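## Task

Make the calendar show 23 on its front face (the face bearing the month name, turned toward the robot), with both digits the right way up; both cubes must rest flat in the tray on their own, and the grippers must release them and pull away at the end.

## Robot and tools

Robot: two 7-joint arms, left_arm and right_arm, each with a parallel two-pad gripper. The names are labels only and do not refer to sides of any image. The scene holds a calendar: a tray with two digit cubes, whose front (month-name side) faces the robot.

Frame: all reported positions share one scene frame, in metres. The origin is on the table surface midway between the arms, +z is up, +x points away from the robot over the table, and left_arm sits toward +y. Printed hand positions can be off from the truth, more so when the arm is stretched out.

Tool execute_actions takes {"actions": [...]} holding at most one item. An empty list just reports the current state. An item with "rows" and optional "steps" (1 to 15, default 15, each step 1/30 s) is a motion; each row is used for one step, and the final row is reused if rows run out. An item with only "steps" (up to 300) is a wait that returns after that many steps counted from the previous result. Optional "pictures" (true/false) controls whether camera images come back; by default they do. A rejected call sends nothing to the robot.

Row layout: always one flat list of 18 numbers covering both arms, even if only one moves. First left_arm: 7 joint targets, then gripper position, then gripper speed; then the same 9 for right_arm. Joint values are absolute target angles in radians, in this column order: waist, shoulder, upper arm roll, elbow, forearm roll, wrist pitch, wrist roll. Stated ranges per arm: waist -69.115 to 69.115, shoulder -2.250 to 2.250, upper arm roll -69.115 to 69.115, elbow -2.580 to 2.580, forearm roll -69.115 to 69.115, wrist pitch -2.100 to 2.100, wrist roll -69.115 to 69.115. True ends may differ by up to 0.013 rad. A target beyond a range end by more than 0.013 rad, and farther out than the joint's current angle, gets the call refused; a target past the real end is clipped there, and the result may print "joint sent to its limit" (possibly referring to an earlier, still-running action). No such line does not prove there is more room.

Gripper numbers are absolute, in [-1, 1]. Position +1 = fully open (85 mm gap), 0 = about 41 mm, about -0.8 = pads touching, -1 = close until blocked. Speed sets how fast the gap changes: about 20 mm/s at -1, 85 at 0, 150 at +1. Grip force is not adjustable directly; a full close pushes roughly 190 to 235 N per pad, a bit more on wide objects. For a firm grip send -1 and keep sending it. For a gentle grip, open first, then command a position just a little narrower than the object; every extra millimetre adds force. To release, command a gap wider than the object. Fingers that have stopped stay put until the position number changes by 0.01 or more, but they re-close by themselves (never past the commanded value) if the object yields, force drops sharply or the object slips out. To hold one gripper unchanged, repeat its previous two numbers; 0 is a real command, not a no-op.

Gripper geometry: fingers extend along the gripper's +z and move apart along its y. end_effector_position is the point between the pads when closed. Fingertips stick out about 19 mm past it when closed and 6 mm when fully open; closing pushes the tips about 13 mm farther out, so keep that clearance above the table or tray.

Motion: joint speed and acceleration are capped and the joints of an arm are timed to finish together; reversing makes them all stop together. Each step the sent target stays within 0.304 rad of the measured angle for the first four joints and 0.266 rad for the last three, and targets that would move the gripper more than 70 mm from where it is are scaled back. So big moves take several calls, and a result may arrive before the arm has arrived. Between calls the arms keep heading for the last row sent, until they have essentially stopped or a step is HELD. The simulation runs on while you compose a reply.

Result lines: the state line gives, for left_arm and then right_arm, end_effector_position (m) and end_effector_quat_wxyz. Joint positions and Joint velocities list each arm's 7 joints in column order (rad, rad/s). position_measured_pct is about 50 - 50 x the gripper's actual position number (0 = fully open); if it stops below 90 short of the command, something is held or in the way; around 90 or slightly more means the pads met on nothing or on something very thin. Joint torques follow the joint order and carry per-arm offsets and noise. "joint command not followed" means a clearance check altered or blocked that arm's joint targets on some steps; the rest of the row still ran. HELD marks steps where some or all of the row was not sent. MOTOR HOT appears from 60 °C; at 75 °C an OVER-TEMPERATURE FAULT lets that arm sag until it cools, so do not hold loads needlessly.

Tool zoom_image: {"camera": name, "region": [x0, y0, x1, y1]} in pixels of that camera's latest image, origin top-left, region at most 504 x 504. Cameras (all 672x504): cam_head_left, cam_head_right, cam_high, cam_low, cam_left_wrist, cam_right_wrist.

Tool finished_scene: {"scene": n} with n 1 or 2; ends that scene irreversibly, reports success and gives the next task. Answering without a tool call ends everything.

Hazards: nothing may leave the table. Avoid the arms colliding or pushing on each other. A contact torque reaching a joint's load limit (waist, shoulder, upper arm roll, elbow 50.2 N m; forearm roll, wrist pitch, wrist roll 31.6 N m, held weight included) freezes that arm for 10 s and drops the rest of the call. Avoid drops, slips, slams and hard pushes. Occasional brief disturbances may tug a held part or nudge a loose one. Before finishing, confirm the cubes lie flat in the tray unsupported, then open and withdraw.

Each tool is called after "Request:" as name(argument=value, ...), one argument or row to a line, values as JSON.

## Session

I'll start by looking at the scene.

Request:
execute_actions(
  actions=[],
)

Scene clock: 0.00 s of 7600.00 s.
left_arm: end_effector_position=(+0.6362, -0.1850, +0.2986) position_measured_pct=0.0 end_effector_quat_wxyz=(+0.397, +0.241, +0.662, -0.589) | right_arm: end_effector_position=(+0.6485, -0.5047, +0.1722) position_measured_pct=0.0 end_effector_quat_wxyz=(+0.108, +0.523, +0.803, -0.266)
Joint positions: left_arm=[ 0.126  1.293  0.948  1.076  1.147  0.638 -0.041] | right_arm=[0.005 1.292 0.432 0.215 0.156 1.794 0.416]
Joint velocities: left_arm=[ 0.     0.001 -0.003 -0.    -0.001 -0.    -0.   ] | right_arm=[ 0.001 -0.     0.    -0.002  0.    -0.    -0.   ]
Joint torques (N m, as the joint torque sensors report them, + toward a larger angle): no reading

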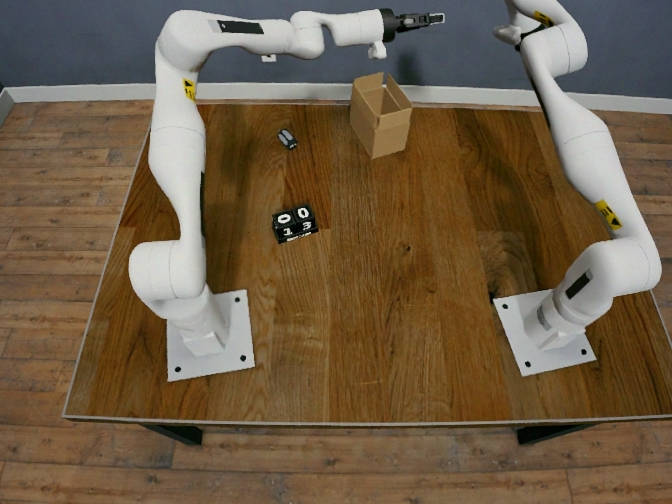

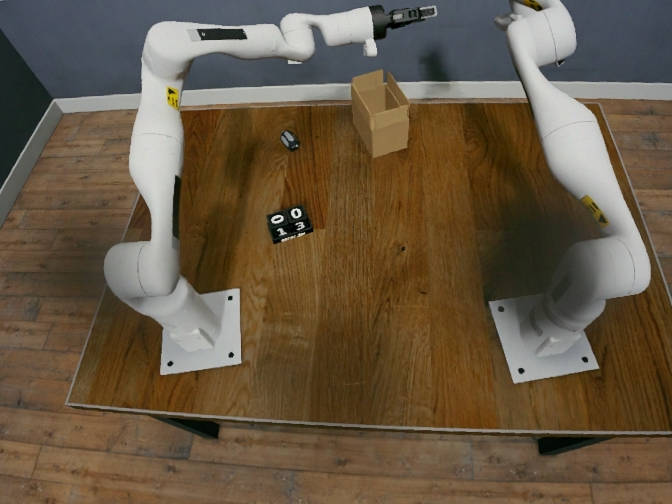

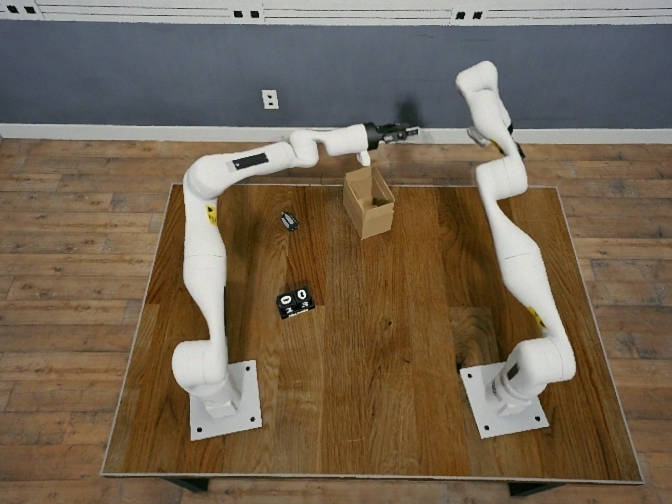

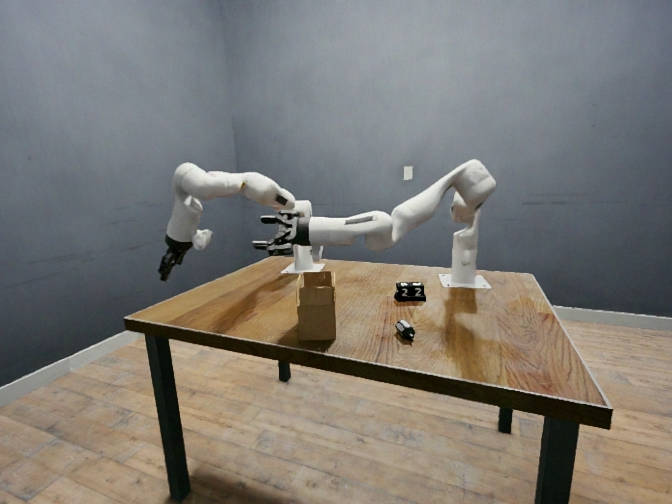

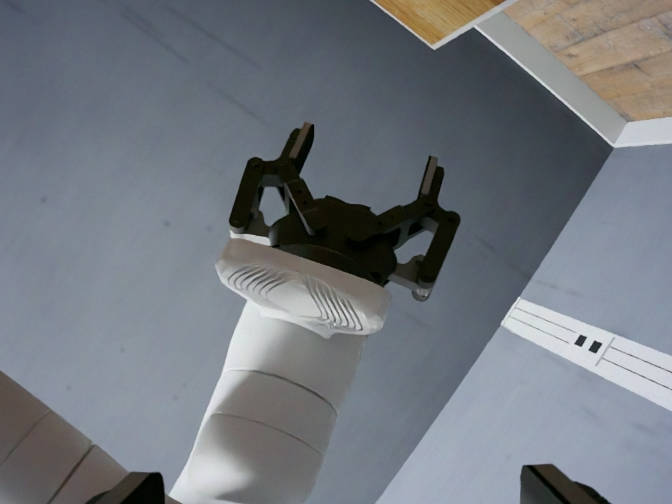

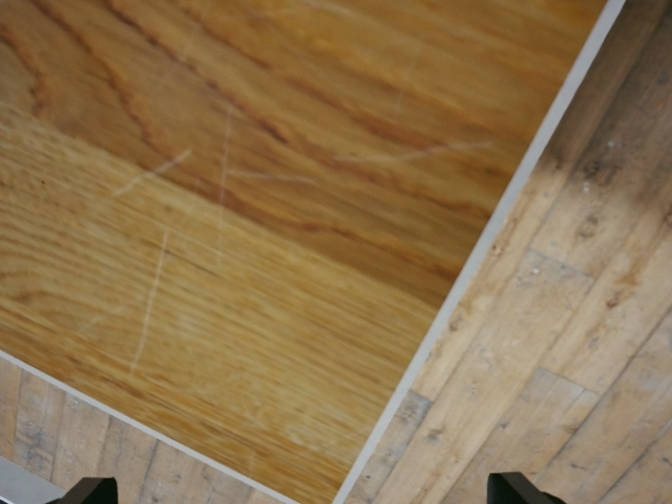

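Request:
zoom_image(
  camera="cam_head_left",
  region=[240, 180, 350, 262],
)

Request:
zoom_image(
  camera="cam_low",
  region=[370, 265, 450, 325],
)

Request:
zoom_image(
  camera="cam_high",
  region=[250, 270, 350, 335],
)

Region (240, 180, 350, 262) of cam_head_left's 672x504 image, scaled by 4.582, with more detail than that image has; it fills the top 376 rows of this view, and the rest is white.

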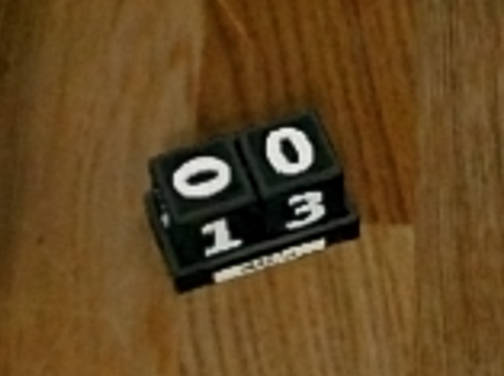

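Region (370, 265, 450, 325) of cam_low's 672x504 image, scaled by 6.300, with more detail than that image has; it fills the top 378 rows of this view, and the rest is white.

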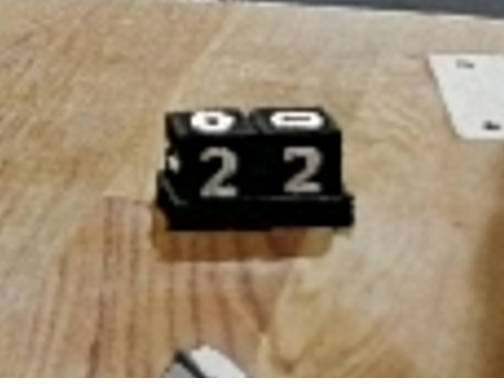

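Region (250, 270, 350, 335) of cam_high's 672x504 image, scaled by 5.040, with more detail than that image has; it fills the top 328 rows of this view, and the rest is white.

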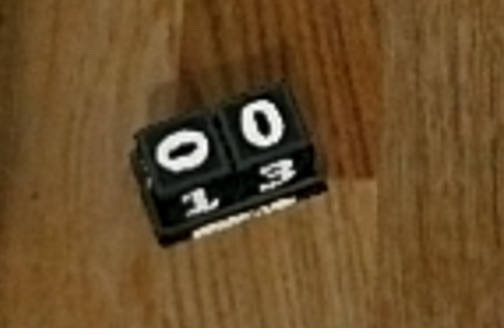

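Request:
execute_actions(
  actions=[
    {"rows": [[0.39, 0.166, 0.474, 1.648, 0.574, 0.696, 0.38, 1, 0, 0.005, 0.0, 0.432, 0.215, 0.156, 1.794, 0.416, 1, 0]], "steps": 15},
  ],
  pictures=false,
)

Scene clock: 120.50 s of 7600.00 s.
left_arm: end_effector_position=(+0.4311, -0.2270, +0.2215) position_measured_pct=0.0 end_effector_quat_wxyz=(+0.231, +0.447, +0.722, -0.475) | right_arm: end_effector_position=(+0.6518, -0.5037, +0.3765) position_measured_pct=0.0 end_effector_quat_wxyz=(+0.214, +0.560, +0.784, -0.161)
Joint positions: left_arm=[0.306 0.974 0.658 1.381 0.882 0.677 0.215] | right_arm=[0.005 0.981 0.432 0.216 0.156 1.794 0.416]
Joint velocities: left_arm=[ 0.296 -0.929 -0.667  0.921 -0.812  0.067  0.597] | right_arm=[ 0.    -0.757  0.001 -0.003  0.002 -0.001 -0.001]
Joint torques (N m, as the joint torque sensors report them, + toward a larger angle): left_arm=[ -2.14 -22.5    7.41  -7.22   1.37   1.36   0.21] | right_arm=[  0.71 -25.01   2.12  -8.63   1.07  -0.23  -0.24]
Steps of this call (steps 1 to 90: nothing new was sent; then 117.00 s passed at rest; steps 91 to 105: all 15 steps of this action). Readings (joint positions | what the end effector reports):
91: left_arm=[0.127 1.292 0.947 1.077 1.147 0.638 -0.040] | right_arm=[0.005 1.290 0.432 0.215 0.156 1.794 0.416] | left_arm position_measured_pct=0.0 | right_arm position_measured_pct=0.0
92: left_arm=[0.131 1.285 0.941 1.082 1.143 0.638 -0.036] | right_arm=[0.005 1.285 0.431 0.216 0.156 1.794 0.416] | left_arm position_measured_pct=0.0 | right_arm position_measured_pct=0.0
94: left_arm=[0.154 1.254 0.913 1.107 1.121 0.643 -0.013] | right_arm=[0.005 1.257 0.431 0.218 0.155 1.794 0.416] | left_arm position_measured_pct=0.0 | right_arm position_measured_pct=0.0
98: left_arm=[0.216 1.167 0.833 1.190 1.049 0.657 0.059] | right_arm=[0.005 1.158 0.431 0.217 0.156 1.794 0.416] | left_arm position_measured_pct=0.0 | right_arm position_measured_pct=0.0
105: the state above

Request:
execute_actions(
  actions=[
    {"rows": [[0.653, 0.166, 0.0, 2.221, 0.0, 0.755, 0.80, 1, 0, 0.005, 0.0, 0.432, 0.215, 0.156, 1.794, 0.416, 1, 0]], "steps": 15},
  ],
  pictures=false,
)

Request:
execute_actions(
  actions=[
    {"steps": 20},
  ],
)

Scene clock: 123.63 s of 7600.00 s.
left_arm: end_effector_position=(+0.2798, +0.0083, +0.2544) position_measured_pct=0.0 end_effector_quat_wxyz=(+0.171, +0.589, +0.782, -0.107) | right_arm: end_effector_position=(+0.2898, -0.5696, +0.8814) position_measured_pct=0.0 end_effector_quat_wxyz=(+0.505, +0.587, +0.606, +0.184)
Joint positions: left_arm=[0.565 0.166 0.193 1.942 0.317 0.735 0.628] | right_arm=[0.005 0.    0.432 0.215 0.156 1.794 0.416]
Joint velocities: left_arm=[ 0.228  0.004 -0.54   0.742 -0.652  0.055  0.479] | right_arm=[-0.001 -0.001  0.     0.001  0.001 -0.    -0.001]
Joint torques (N m, as the joint torque sensors report them, + toward a larger angle): left_arm=[ -0.05 -11.4    1.68  -8.55   0.27  -0.44  -0.05] | right_arm=[ 0.54 -3.53  0.32 -4.51 -0.08 -2.48 -0.24]
Steps of this call (steps 1 to 60: the robot went on to your last target; steps 61 to 79: nothing new was sent; steps 80 to 94: all 15 steps of this action). Readings (joint positions | what the end effector reports):
80: left_arm=[0.392 0.166 0.473 1.649 0.573 0.696 0.381] | right_arm=[0.005 0.000 0.432 0.215 0.156 1.794 0.416] | left_arm position_measured_pct=0.0 | right_arm position_measured_pct=0.0
81: left_arm=[0.398 0.166 0.468 1.653 0.569 0.696 0.385] | right_arm=[0.005 0.000 0.432 0.215 0.156 1.794 0.416] | left_arm position_measured_pct=0.0 | right_arm position_measured_pct=0.0
83: left_arm=[0.425 0.165 0.442 1.679 0.547 0.701 0.408] | right_arm=[0.005 0.000 0.432 0.215 0.156 1.794 0.416] | left_arm position_measured_pct=0.0 | right_arm position_measured_pct=0.0
87: left_arm=[0.494 0.165 0.349 1.774 0.465 0.717 0.490] | right_arm=[0.005 0.000 0.432 0.215 0.156 1.794 0.416] | left_arm position_measured_pct=0.0 | right_arm position_measured_pct=0.0
94: the state above

Scene clock: 124.30 s of 7600.00 s.
left_arm: end_effector_position=(+0.2001, +0.1701, +0.1594) position_measured_pct=0.0 end_effector_quat_wxyz=(-0.000, +0.575, +0.818, -0.000) | right_arm: end_effector_position=(+0.2898, -0.5696, +0.8814) position_measured_pct=0.0 end_effector_quat_wxyz=(+0.505, +0.587, +0.606, +0.184)
Joint positions: left_arm=[0.652 0.166 0.    2.221 0.    0.755 0.8  ] | right_arm=[0.005 0.    0.432 0.215 0.156 1.794 0.416]
Joint velocities: left_arm=[ 0.006 -0.001  0.001  0.     0.    -0.    -0.001] | right_arm=[ 0.001  0.001  0.    -0.    -0.001  0.001  0.001]
Joint torques (N m, as the joint torque sensors report them, + toward a larger angle): left_arm=[-0.04 -9.05  1.   -6.27 -0.3   0.18  0.03] | right_arm=[ 0.46 -3.52  0.33 -4.54 -0.16 -2.47 -0.26]
Steps of this call (steps 1 to 20: the robot went on to your last target). Readings (joint positions | what the end effector reports):
1: left_arm=[0.572 0.166 0.176 1.967 0.295 0.736 0.644] | right_arm=[0.005 0.000 0.432 0.215 0.156 1.794 0.416] | left_arm position_measured_pct=0.0 | right_arm position_measured_pct=0.0
2: left_arm=[0.580 0.166 0.159 1.992 0.271 0.738 0.659] | right_arm=[0.005 0.000 0.432 0.215 0.156 1.794 0.416] | left_arm position_measured_pct=0.0 | right_arm position_measured_pct=0.0
4: left_arm=[0.596 0.166 0.125 2.041 0.216 0.742 0.689] | right_arm=[0.005 0.000 0.432 0.215 0.156 1.794 0.416] | left_arm position_measured_pct=0.0 | right_arm position_measured_pct=0.0
8: left_arm=[0.627 0.166 0.056 2.139 0.098 0.749 0.750] | right_arm=[0.005 0.000 0.432 0.215 0.156 1.794 0.416] | left_arm position_measured_pct=0.0 | right_arm position_measured_pct=0.0
20: the state above

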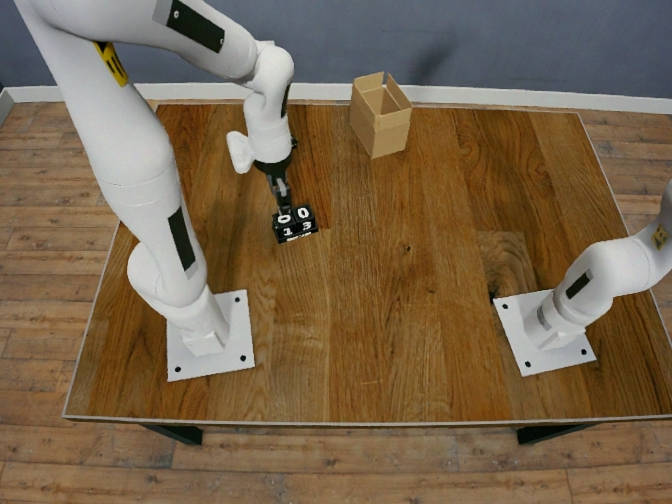

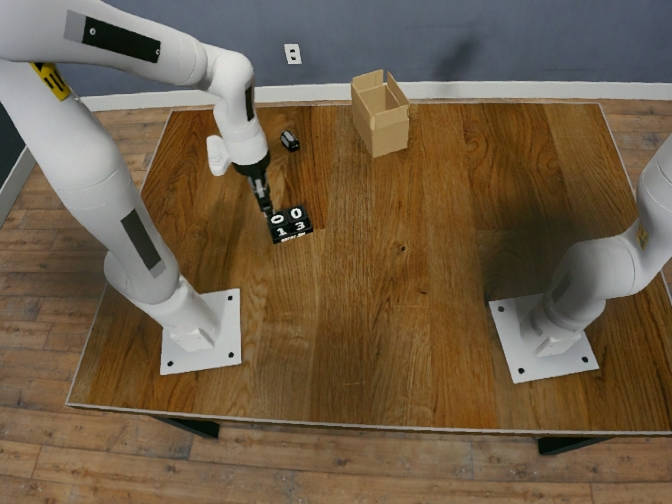

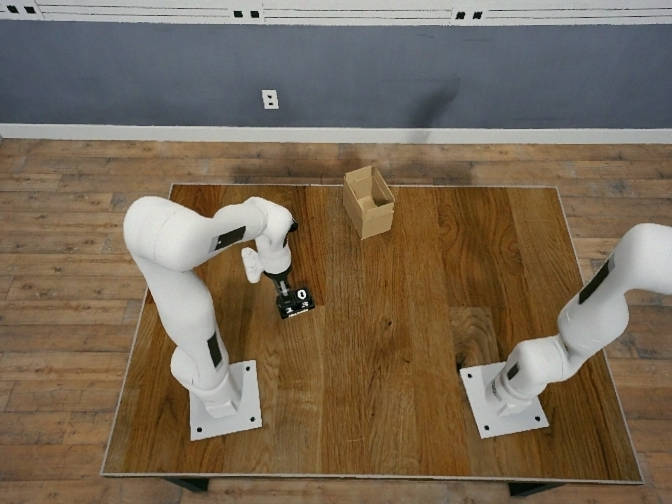

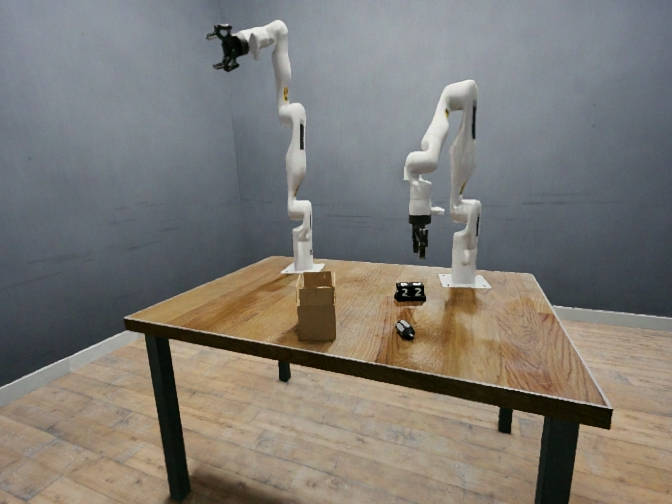

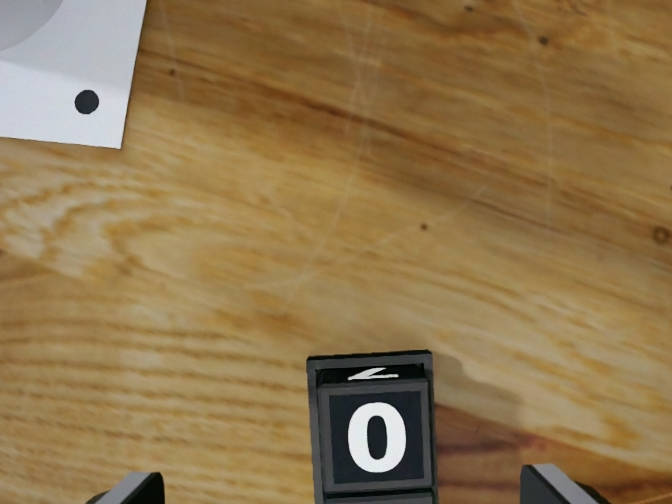

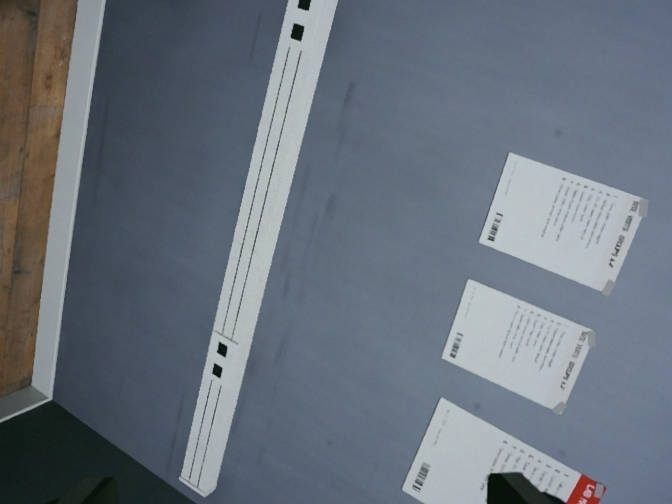

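Request:
zoom_image(
  camera="cam_left_wrist",
  region=[80, 330, 600, 504],
)

Region (80, 330, 600, 504) is 520x174 pixels. A region can be at most 504 by 504 pixels.

Request:
zoom_image(
  camera="cam_left_wrist",
  region=[280, 336, 472, 504],
)

Region (280, 336, 472, 504) of cam_left_wrist's 672x504 image, scaled by 2.625; it fills the top 441 rows of this view, and the rest is white.

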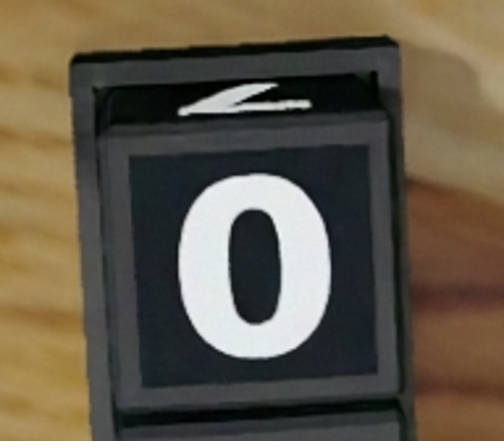

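Request:
zoom_image(
  camera="cam_left_wrist",
  region=[60, 420, 260, 504],
)

Request:
zoom_image(
  camera="cam_left_wrist",
  region=[440, 420, 640, 504],
)

Request:
zoom_image(
  camera="cam_low",
  region=[370, 180, 470, 320],
)

Region (60, 420, 260, 504) of cam_left_wrist's 672x504 image, scaled by 2.520; it fills the top 212 rows of this view, and the rest is white.

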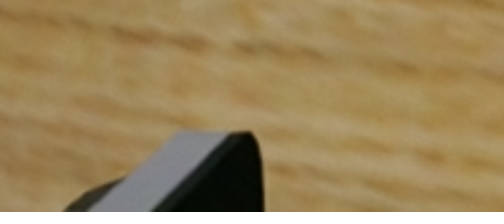

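Region (440, 420, 640, 504) of cam_left_wrist's 672x504 image, scaled by 2.520; it fills the top 212 rows of this view, and the rest is white.

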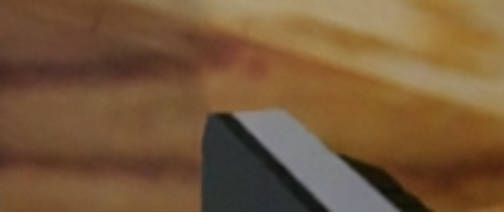

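Region (370, 180, 470, 320) of cam_low's 672x504 image, scaled by 3.600, with more detail than that image has; it fills the left 360 columns of this view, and the rest is white.

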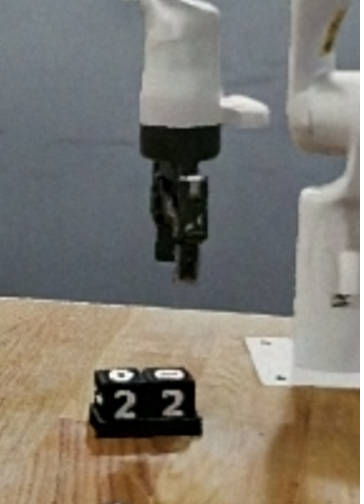

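Request:
execute_actions(
  actions=[
    {"rows": [[0.634, 0.4445, 0.0, 2.312, 0.0, 0.385, 0.819, 0.5, 0.5, 0.005, 0.0, 0.432, 0.215, 0.156, 1.794, 0.416, 1, 0]], "steps": 15},
  ],
  pictures=false,
)

Request:
execute_actions(
  actions=[
    {"steps": 12},
  ],
)

Scene clock: 211.80 s of 7600.00 s.
left_arm: end_effector_position=(+0.2170, +0.1678, +0.0649) position_measured_pct=25.0 end_effector_quat_wxyz=(+0.003, +0.560, +0.829, +0.001) | right_arm: end_effector_position=(+0.2898, -0.5696, +0.8814) position_measured_pct=0.0 end_effector_quat_wxyz=(+0.505, +0.587, +0.606, +0.184)
Joint positions: left_arm=[ 0.635  0.435 -0.     2.311 -0.     0.389  0.819] | right_arm=[0.005 0.    0.432 0.215 0.156 1.794 0.416]
Joint velocities: left_arm=[-0.004  0.054  0.001  0.028 -0.    -0.15   0.006] | right_arm=[-0.    -0.    -0.     0.002 -0.    -0.     0.001]
Joint torques (N m, as the joint torque sensors report them, + toward a larger angle): left_arm=[ -0.64 -13.71   0.82  -3.    -0.32  -0.06   0.23] | right_arm=[ 0.49 -3.54  0.32 -4.58 -0.16 -2.51 -0.29]
Steps of this call (steps 1 to 15: the robot went on to your last target; steps 16 to 90: nothing new was sent; then 84.00 s passed at rest; steps 91 to 105: all 15 steps of this action). Readings (joint positions | what the end effector reports):
91: left_arm=[0.653 0.167 0.000 2.221 0.000 0.754 0.800] | right_arm=[0.005 0.000 0.432 0.215 0.156 1.794 0.416] | left_arm position_measured_pct=0.0 | right_arm position_measured_pct=0.0
92: left_arm=[0.652 0.174 0.000 2.223 0.000 0.749 0.800] | right_arm=[0.005 0.000 0.432 0.215 0.156 1.794 0.416] | left_arm position_measured_pct=0.8 | right_arm position_measured_pct=0.0
94: left_arm=[0.650 0.205 0.000 2.231 0.000 0.724 0.802] | right_arm=[0.005 0.000 0.432 0.215 0.156 1.794 0.416] | left_arm position_measured_pct=6.3 | right_arm position_measured_pct=0.0
98: left_arm=[0.643 0.313 -0.000 2.268 -0.000 0.603 0.810] | right_arm=[0.005 0.000 0.432 0.215 0.156 1.794 0.416] | left_arm position_measured_pct=21.4 | right_arm position_measured_pct=0.0
105: the state above

Scene clock: 212.20 s of 7600.00 s.
left_arm: end_effector_position=(+0.2158, +0.1686, +0.0621) position_measured_pct=25.0 end_effector_quat_wxyz=(+0.000, +0.559, +0.829, +0.000) | right_arm: end_effector_position=(+0.2898, -0.5696, +0.8814) position_measured_pct=0.0 end_effector_quat_wxyz=(+0.505, +0.587, +0.606, +0.184)
Joint positions: left_arm=[ 0.634  0.444 -0.     2.312 -0.     0.385  0.819] | right_arm=[0.005 0.    0.432 0.215 0.156 1.794 0.416]
Joint velocities: left_arm=[-0.     0.002  0.     0.     0.     0.     0.   ] | right_arm=[-0.001  0.001  0.001  0.    -0.001  0.    -0.001]
Joint torques (N m, as the joint torque sensors report them, + toward a larger angle): left_arm=[ -0.32 -11.54   1.03  -3.    -0.38   0.25   0.15] | right_arm=[ 0.44 -3.49  0.43 -4.53 -0.1  -2.53 -0.26]
Steps of this call (steps 1 to 12: the robot went on to your last target). Readings (joint positions | what the end effector reports):
1: left_arm=[0.635 0.437 -0.000 2.311 -0.000 0.386 0.819] | right_arm=[0.005 0.000 0.432 0.215 0.156 1.794 0.416] | left_arm position_measured_pct=25.0 | right_arm position_measured_pct=0.0
2: left_arm=[0.634 0.438 -0.000 2.311 -0.000 0.385 0.819] | right_arm=[0.005 0.000 0.432 0.215 0.156 1.794 0.416] | left_arm position_measured_pct=25.0 | right_arm position_measured_pct=0.0
4: left_arm=[0.634 0.441 -0.000 2.312 0.000 0.385 0.819] | right_arm=[0.005 0.000 0.432 0.215 0.156 1.794 0.416] | left_arm position_measured_pct=25.0 | right_arm position_measured_pct=0.0
8: left_arm=[0.634 0.443 -0.000 2.312 -0.000 0.385 0.819] | right_arm=[0.005 0.000 0.432 0.215 0.156 1.794 0.416] | left_arm position_measured_pct=25.0 | right_arm position_measured_pct=0.0
12: the state above

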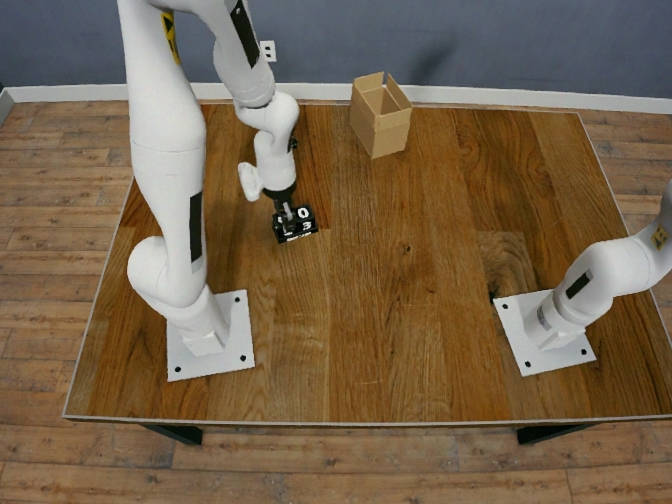

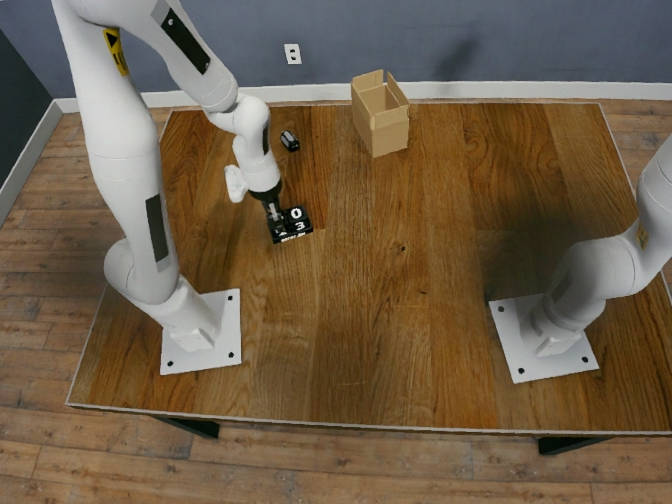

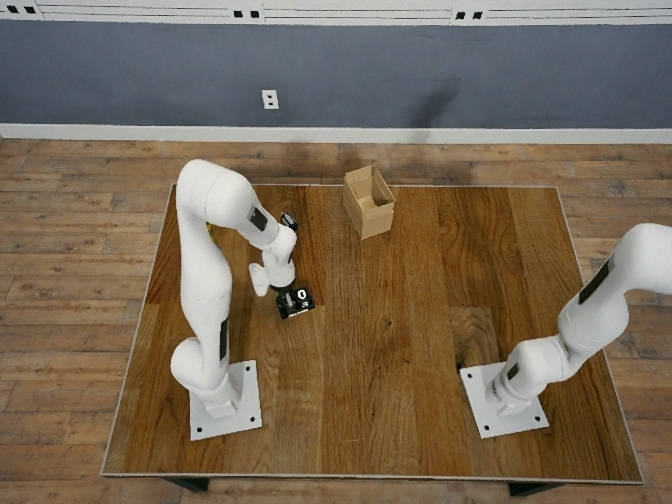

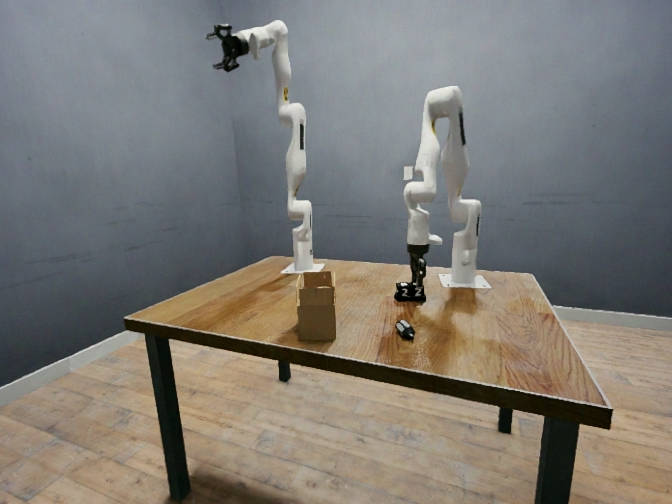

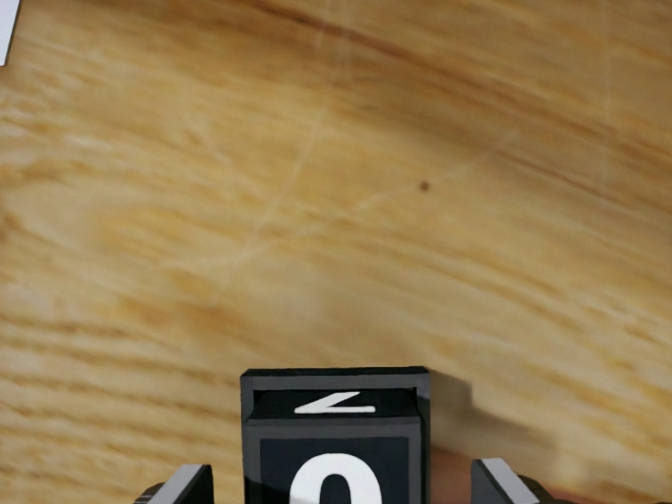

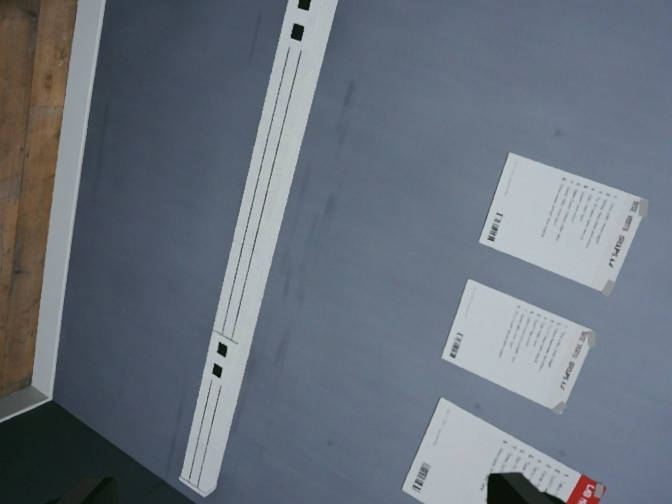

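Request:
zoom_image(
  camera="cam_left_wrist",
  region=[160, 350, 530, 504],
)

Request:
zoom_image(
  camera="cam_low",
  region=[380, 240, 450, 310],
)

Region (160, 350, 530, 504) of cam_left_wrist's 672x504 image, scaled by 1.362; it fills the top 210 rows of this view, and the rest is white.

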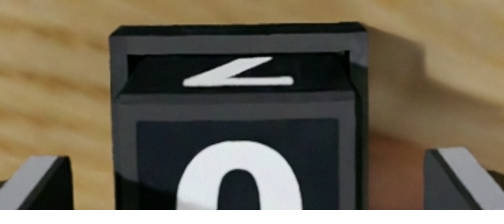

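Region (380, 240, 450, 310) of cam_low's 672x504 image, scaled by 7.200, with more detail than that image has.

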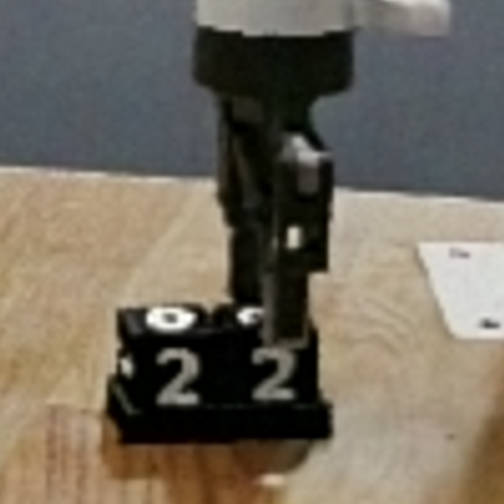

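Request:
execute_actions(
  actions=[
    {"rows": [[0.6376, 0.5194, 0.0, 2.3384, 0.0, 0.2838, 0.8226, 0.5, 0.5, 0.005, 0.0, 0.432, 0.215, 0.156, 1.794, 0.416, 1, 0]], "steps": 15},
  ],
  pictures=false,
)

Request:
execute_actions(
  actions=[
    {"rows": [[0.6376, 0.5194, 0.0, 2.3384, 0.0, 0.2838, 0.8226, -1, 0.3, 0.005, 0.0, 0.432, 0.215, 0.156, 1.794, 0.416, 1, 0]], "steps": 15},
  ],
)

Scene clock: 260.57 s of 7600.00 s.
left_arm: end_effector_position=(+0.2134, +0.1685, +0.0372) position_measured_pct=25.0 end_effector_quat_wxyz=(+0.000, +0.559, +0.829, +0.000) | right_arm: end_effector_position=(+0.2898, -0.5696, +0.8814) position_measured_pct=0.0 end_effector_quat_wxyz=(+0.505, +0.587, +0.606, +0.184)
Joint positions: left_arm=[0.638 0.519 0.    2.338 0.    0.284 0.823] | right_arm=[0.005 0.    0.432 0.215 0.156 1.794 0.416]
Joint velocities: left_arm=[ 0.001  0.007 -0.     0.    -0.    -0.     0.   ] | right_arm=[-0.001 -0.    -0.    -0.002  0.001  0.     0.004]
Joint torques (N m, as the joint torque sensors report them, + toward a larger angle): left_arm=[ -0.02 -11.75   0.97  -2.24  -0.03   0.36   0.18] | right_arm=[ 0.54 -3.52  0.31 -4.48 -0.11 -2.49 -0.24]
Steps of this call (steps 1 to 15: the robot went on to your last target; steps 16 to 90: nothing new was sent; then 44.87 s passed at rest; steps 91 to 105: all 15 steps of this action). Readings (joint positions | what the end effector reports):
91: left_arm=[0.634 0.446 -0.000 2.312 -0.000 0.384 0.819] | right_arm=[0.005 0.000 0.432 0.215 0.156 1.794 0.416] | left_arm position_measured_pct=25.0 | right_arm position_measured_pct=0.0
92: left_arm=[0.634 0.453 -0.000 2.314 -0.000 0.377 0.819] | right_arm=[0.005 0.000 0.432 0.215 0.156 1.794 0.416] | left_arm position_measured_pct=25.0 | right_arm position_measured_pct=0.0
94: left_arm=[0.636 0.483 -0.000 2.323 -0.000 0.341 0.821] | right_arm=[0.005 0.000 0.432 0.215 0.156 1.794 0.416] | left_arm position_measured_pct=25.0 | right_arm position_measured_pct=0.0
98: left_arm=[0.637 0.515 0.000 2.338 0.000 0.286 0.823] | right_arm=[0.005 0.000 0.432 0.215 0.156 1.794 0.416] | left_arm position_measured_pct=25.0 | right_arm position_measured_pct=0.0
105: the state above

Scene clock: 261.07 s of 7600.00 s.
left_arm: end_effector_position=(+0.2132, +0.1686, +0.0375) position_measured_pct=48.4 end_effector_quat_wxyz=(+0.000, +0.559, +0.829, +0.000) | right_arm: end_effector_position=(+0.2898, -0.5696, +0.8814) position_measured_pct=0.0 end_effector_quat_wxyz=(+0.505, +0.587, +0.606, +0.184)
Joint positions: left_arm=[ 0.638  0.518  0.     2.339 -0.     0.285  0.823] | right_arm=[0.005 0.    0.432 0.215 0.156 1.794 0.416]
Joint velocities: left_arm=[-0.    -0.     0.001 -0.    -0.001  0.     0.001] | right_arm=[-0.    -0.    -0.001 -0.     0.    -0.    -0.002]
Joint torques (N m, as the joint torque sensors report them, + toward a larger angle): left_arm=[ -0.63 -10.68   1.06  -2.32  -0.42   0.07   0.26] | right_arm=[ 0.43 -3.52  0.33 -4.55 -0.14 -2.47 -0.2 ]
Steps of this call (steps 1 to 15: all 15 steps of this action). Readings (joint positions | what the end effector reports):
1: left_arm=[0.638 0.519 0.000 2.338 0.000 0.284 0.823] | right_arm=[0.005 0.000 0.432 0.215 0.156 1.794 0.416] | left_arm position_measured_pct=25.0 | right_arm position_measured_pct=0.0
2: left_arm=[0.638 0.519 0.000 2.338 0.000 0.284 0.823] | right_arm=[0.005 0.000 0.432 0.215 0.156 1.794 0.416] | left_arm position_measured_pct=25.8 | right_arm position_measured_pct=0.0
4: left_arm=[0.638 0.519 0.000 2.338 0.000 0.284 0.823] | right_arm=[0.005 0.000 0.432 0.215 0.156 1.794 0.416] | left_arm position_measured_pct=31.0 | right_arm position_measured_pct=0.0
8: left_arm=[0.638 0.519 0.000 2.338 0.000 0.284 0.823] | right_arm=[0.005 0.000 0.432 0.215 0.156 1.794 0.416] | left_arm position_measured_pct=44.8 | right_arm position_measured_pct=0.0
15: the state above

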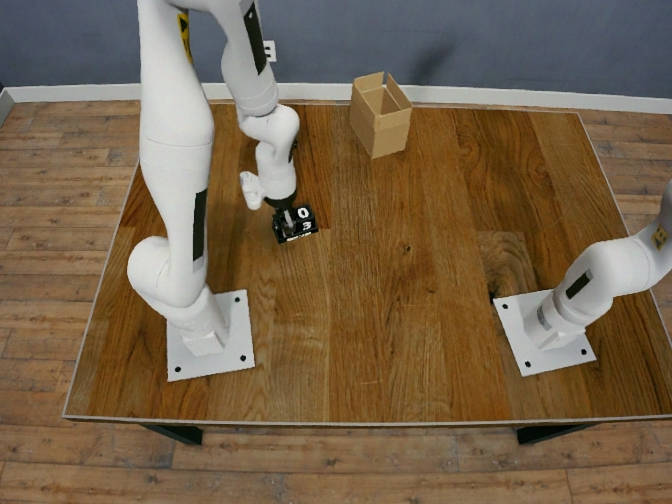

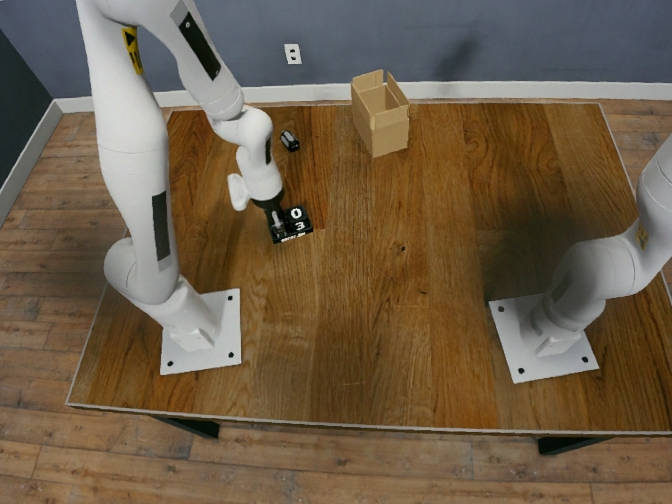

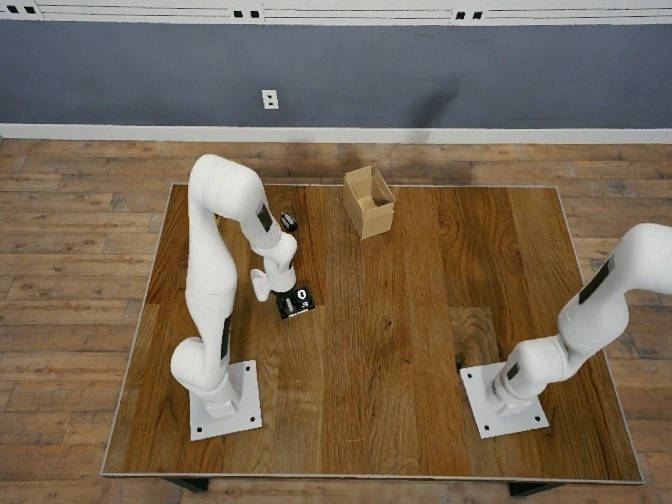

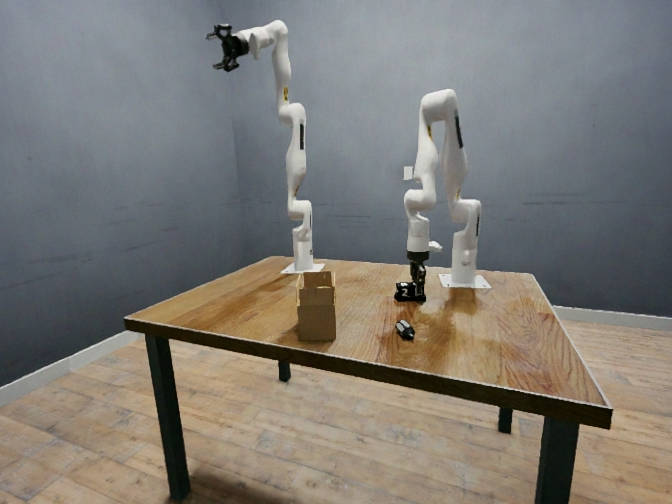

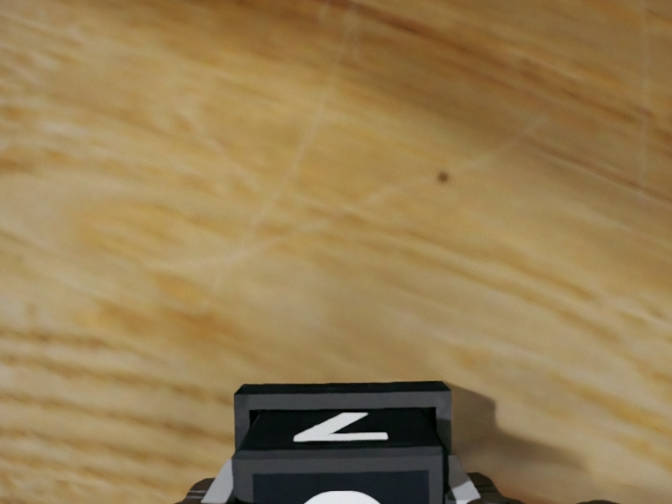

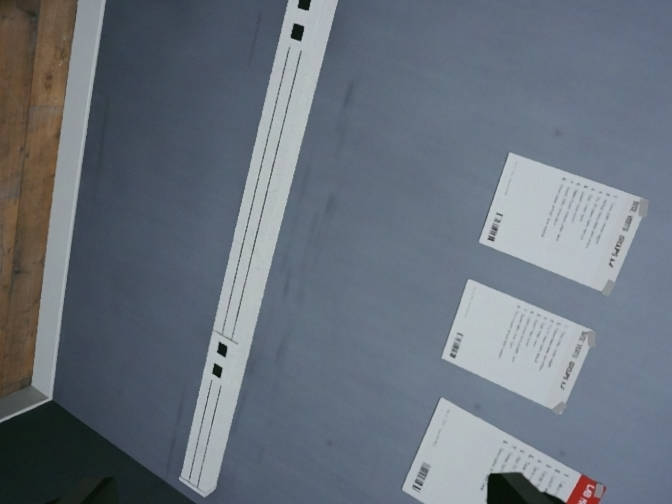

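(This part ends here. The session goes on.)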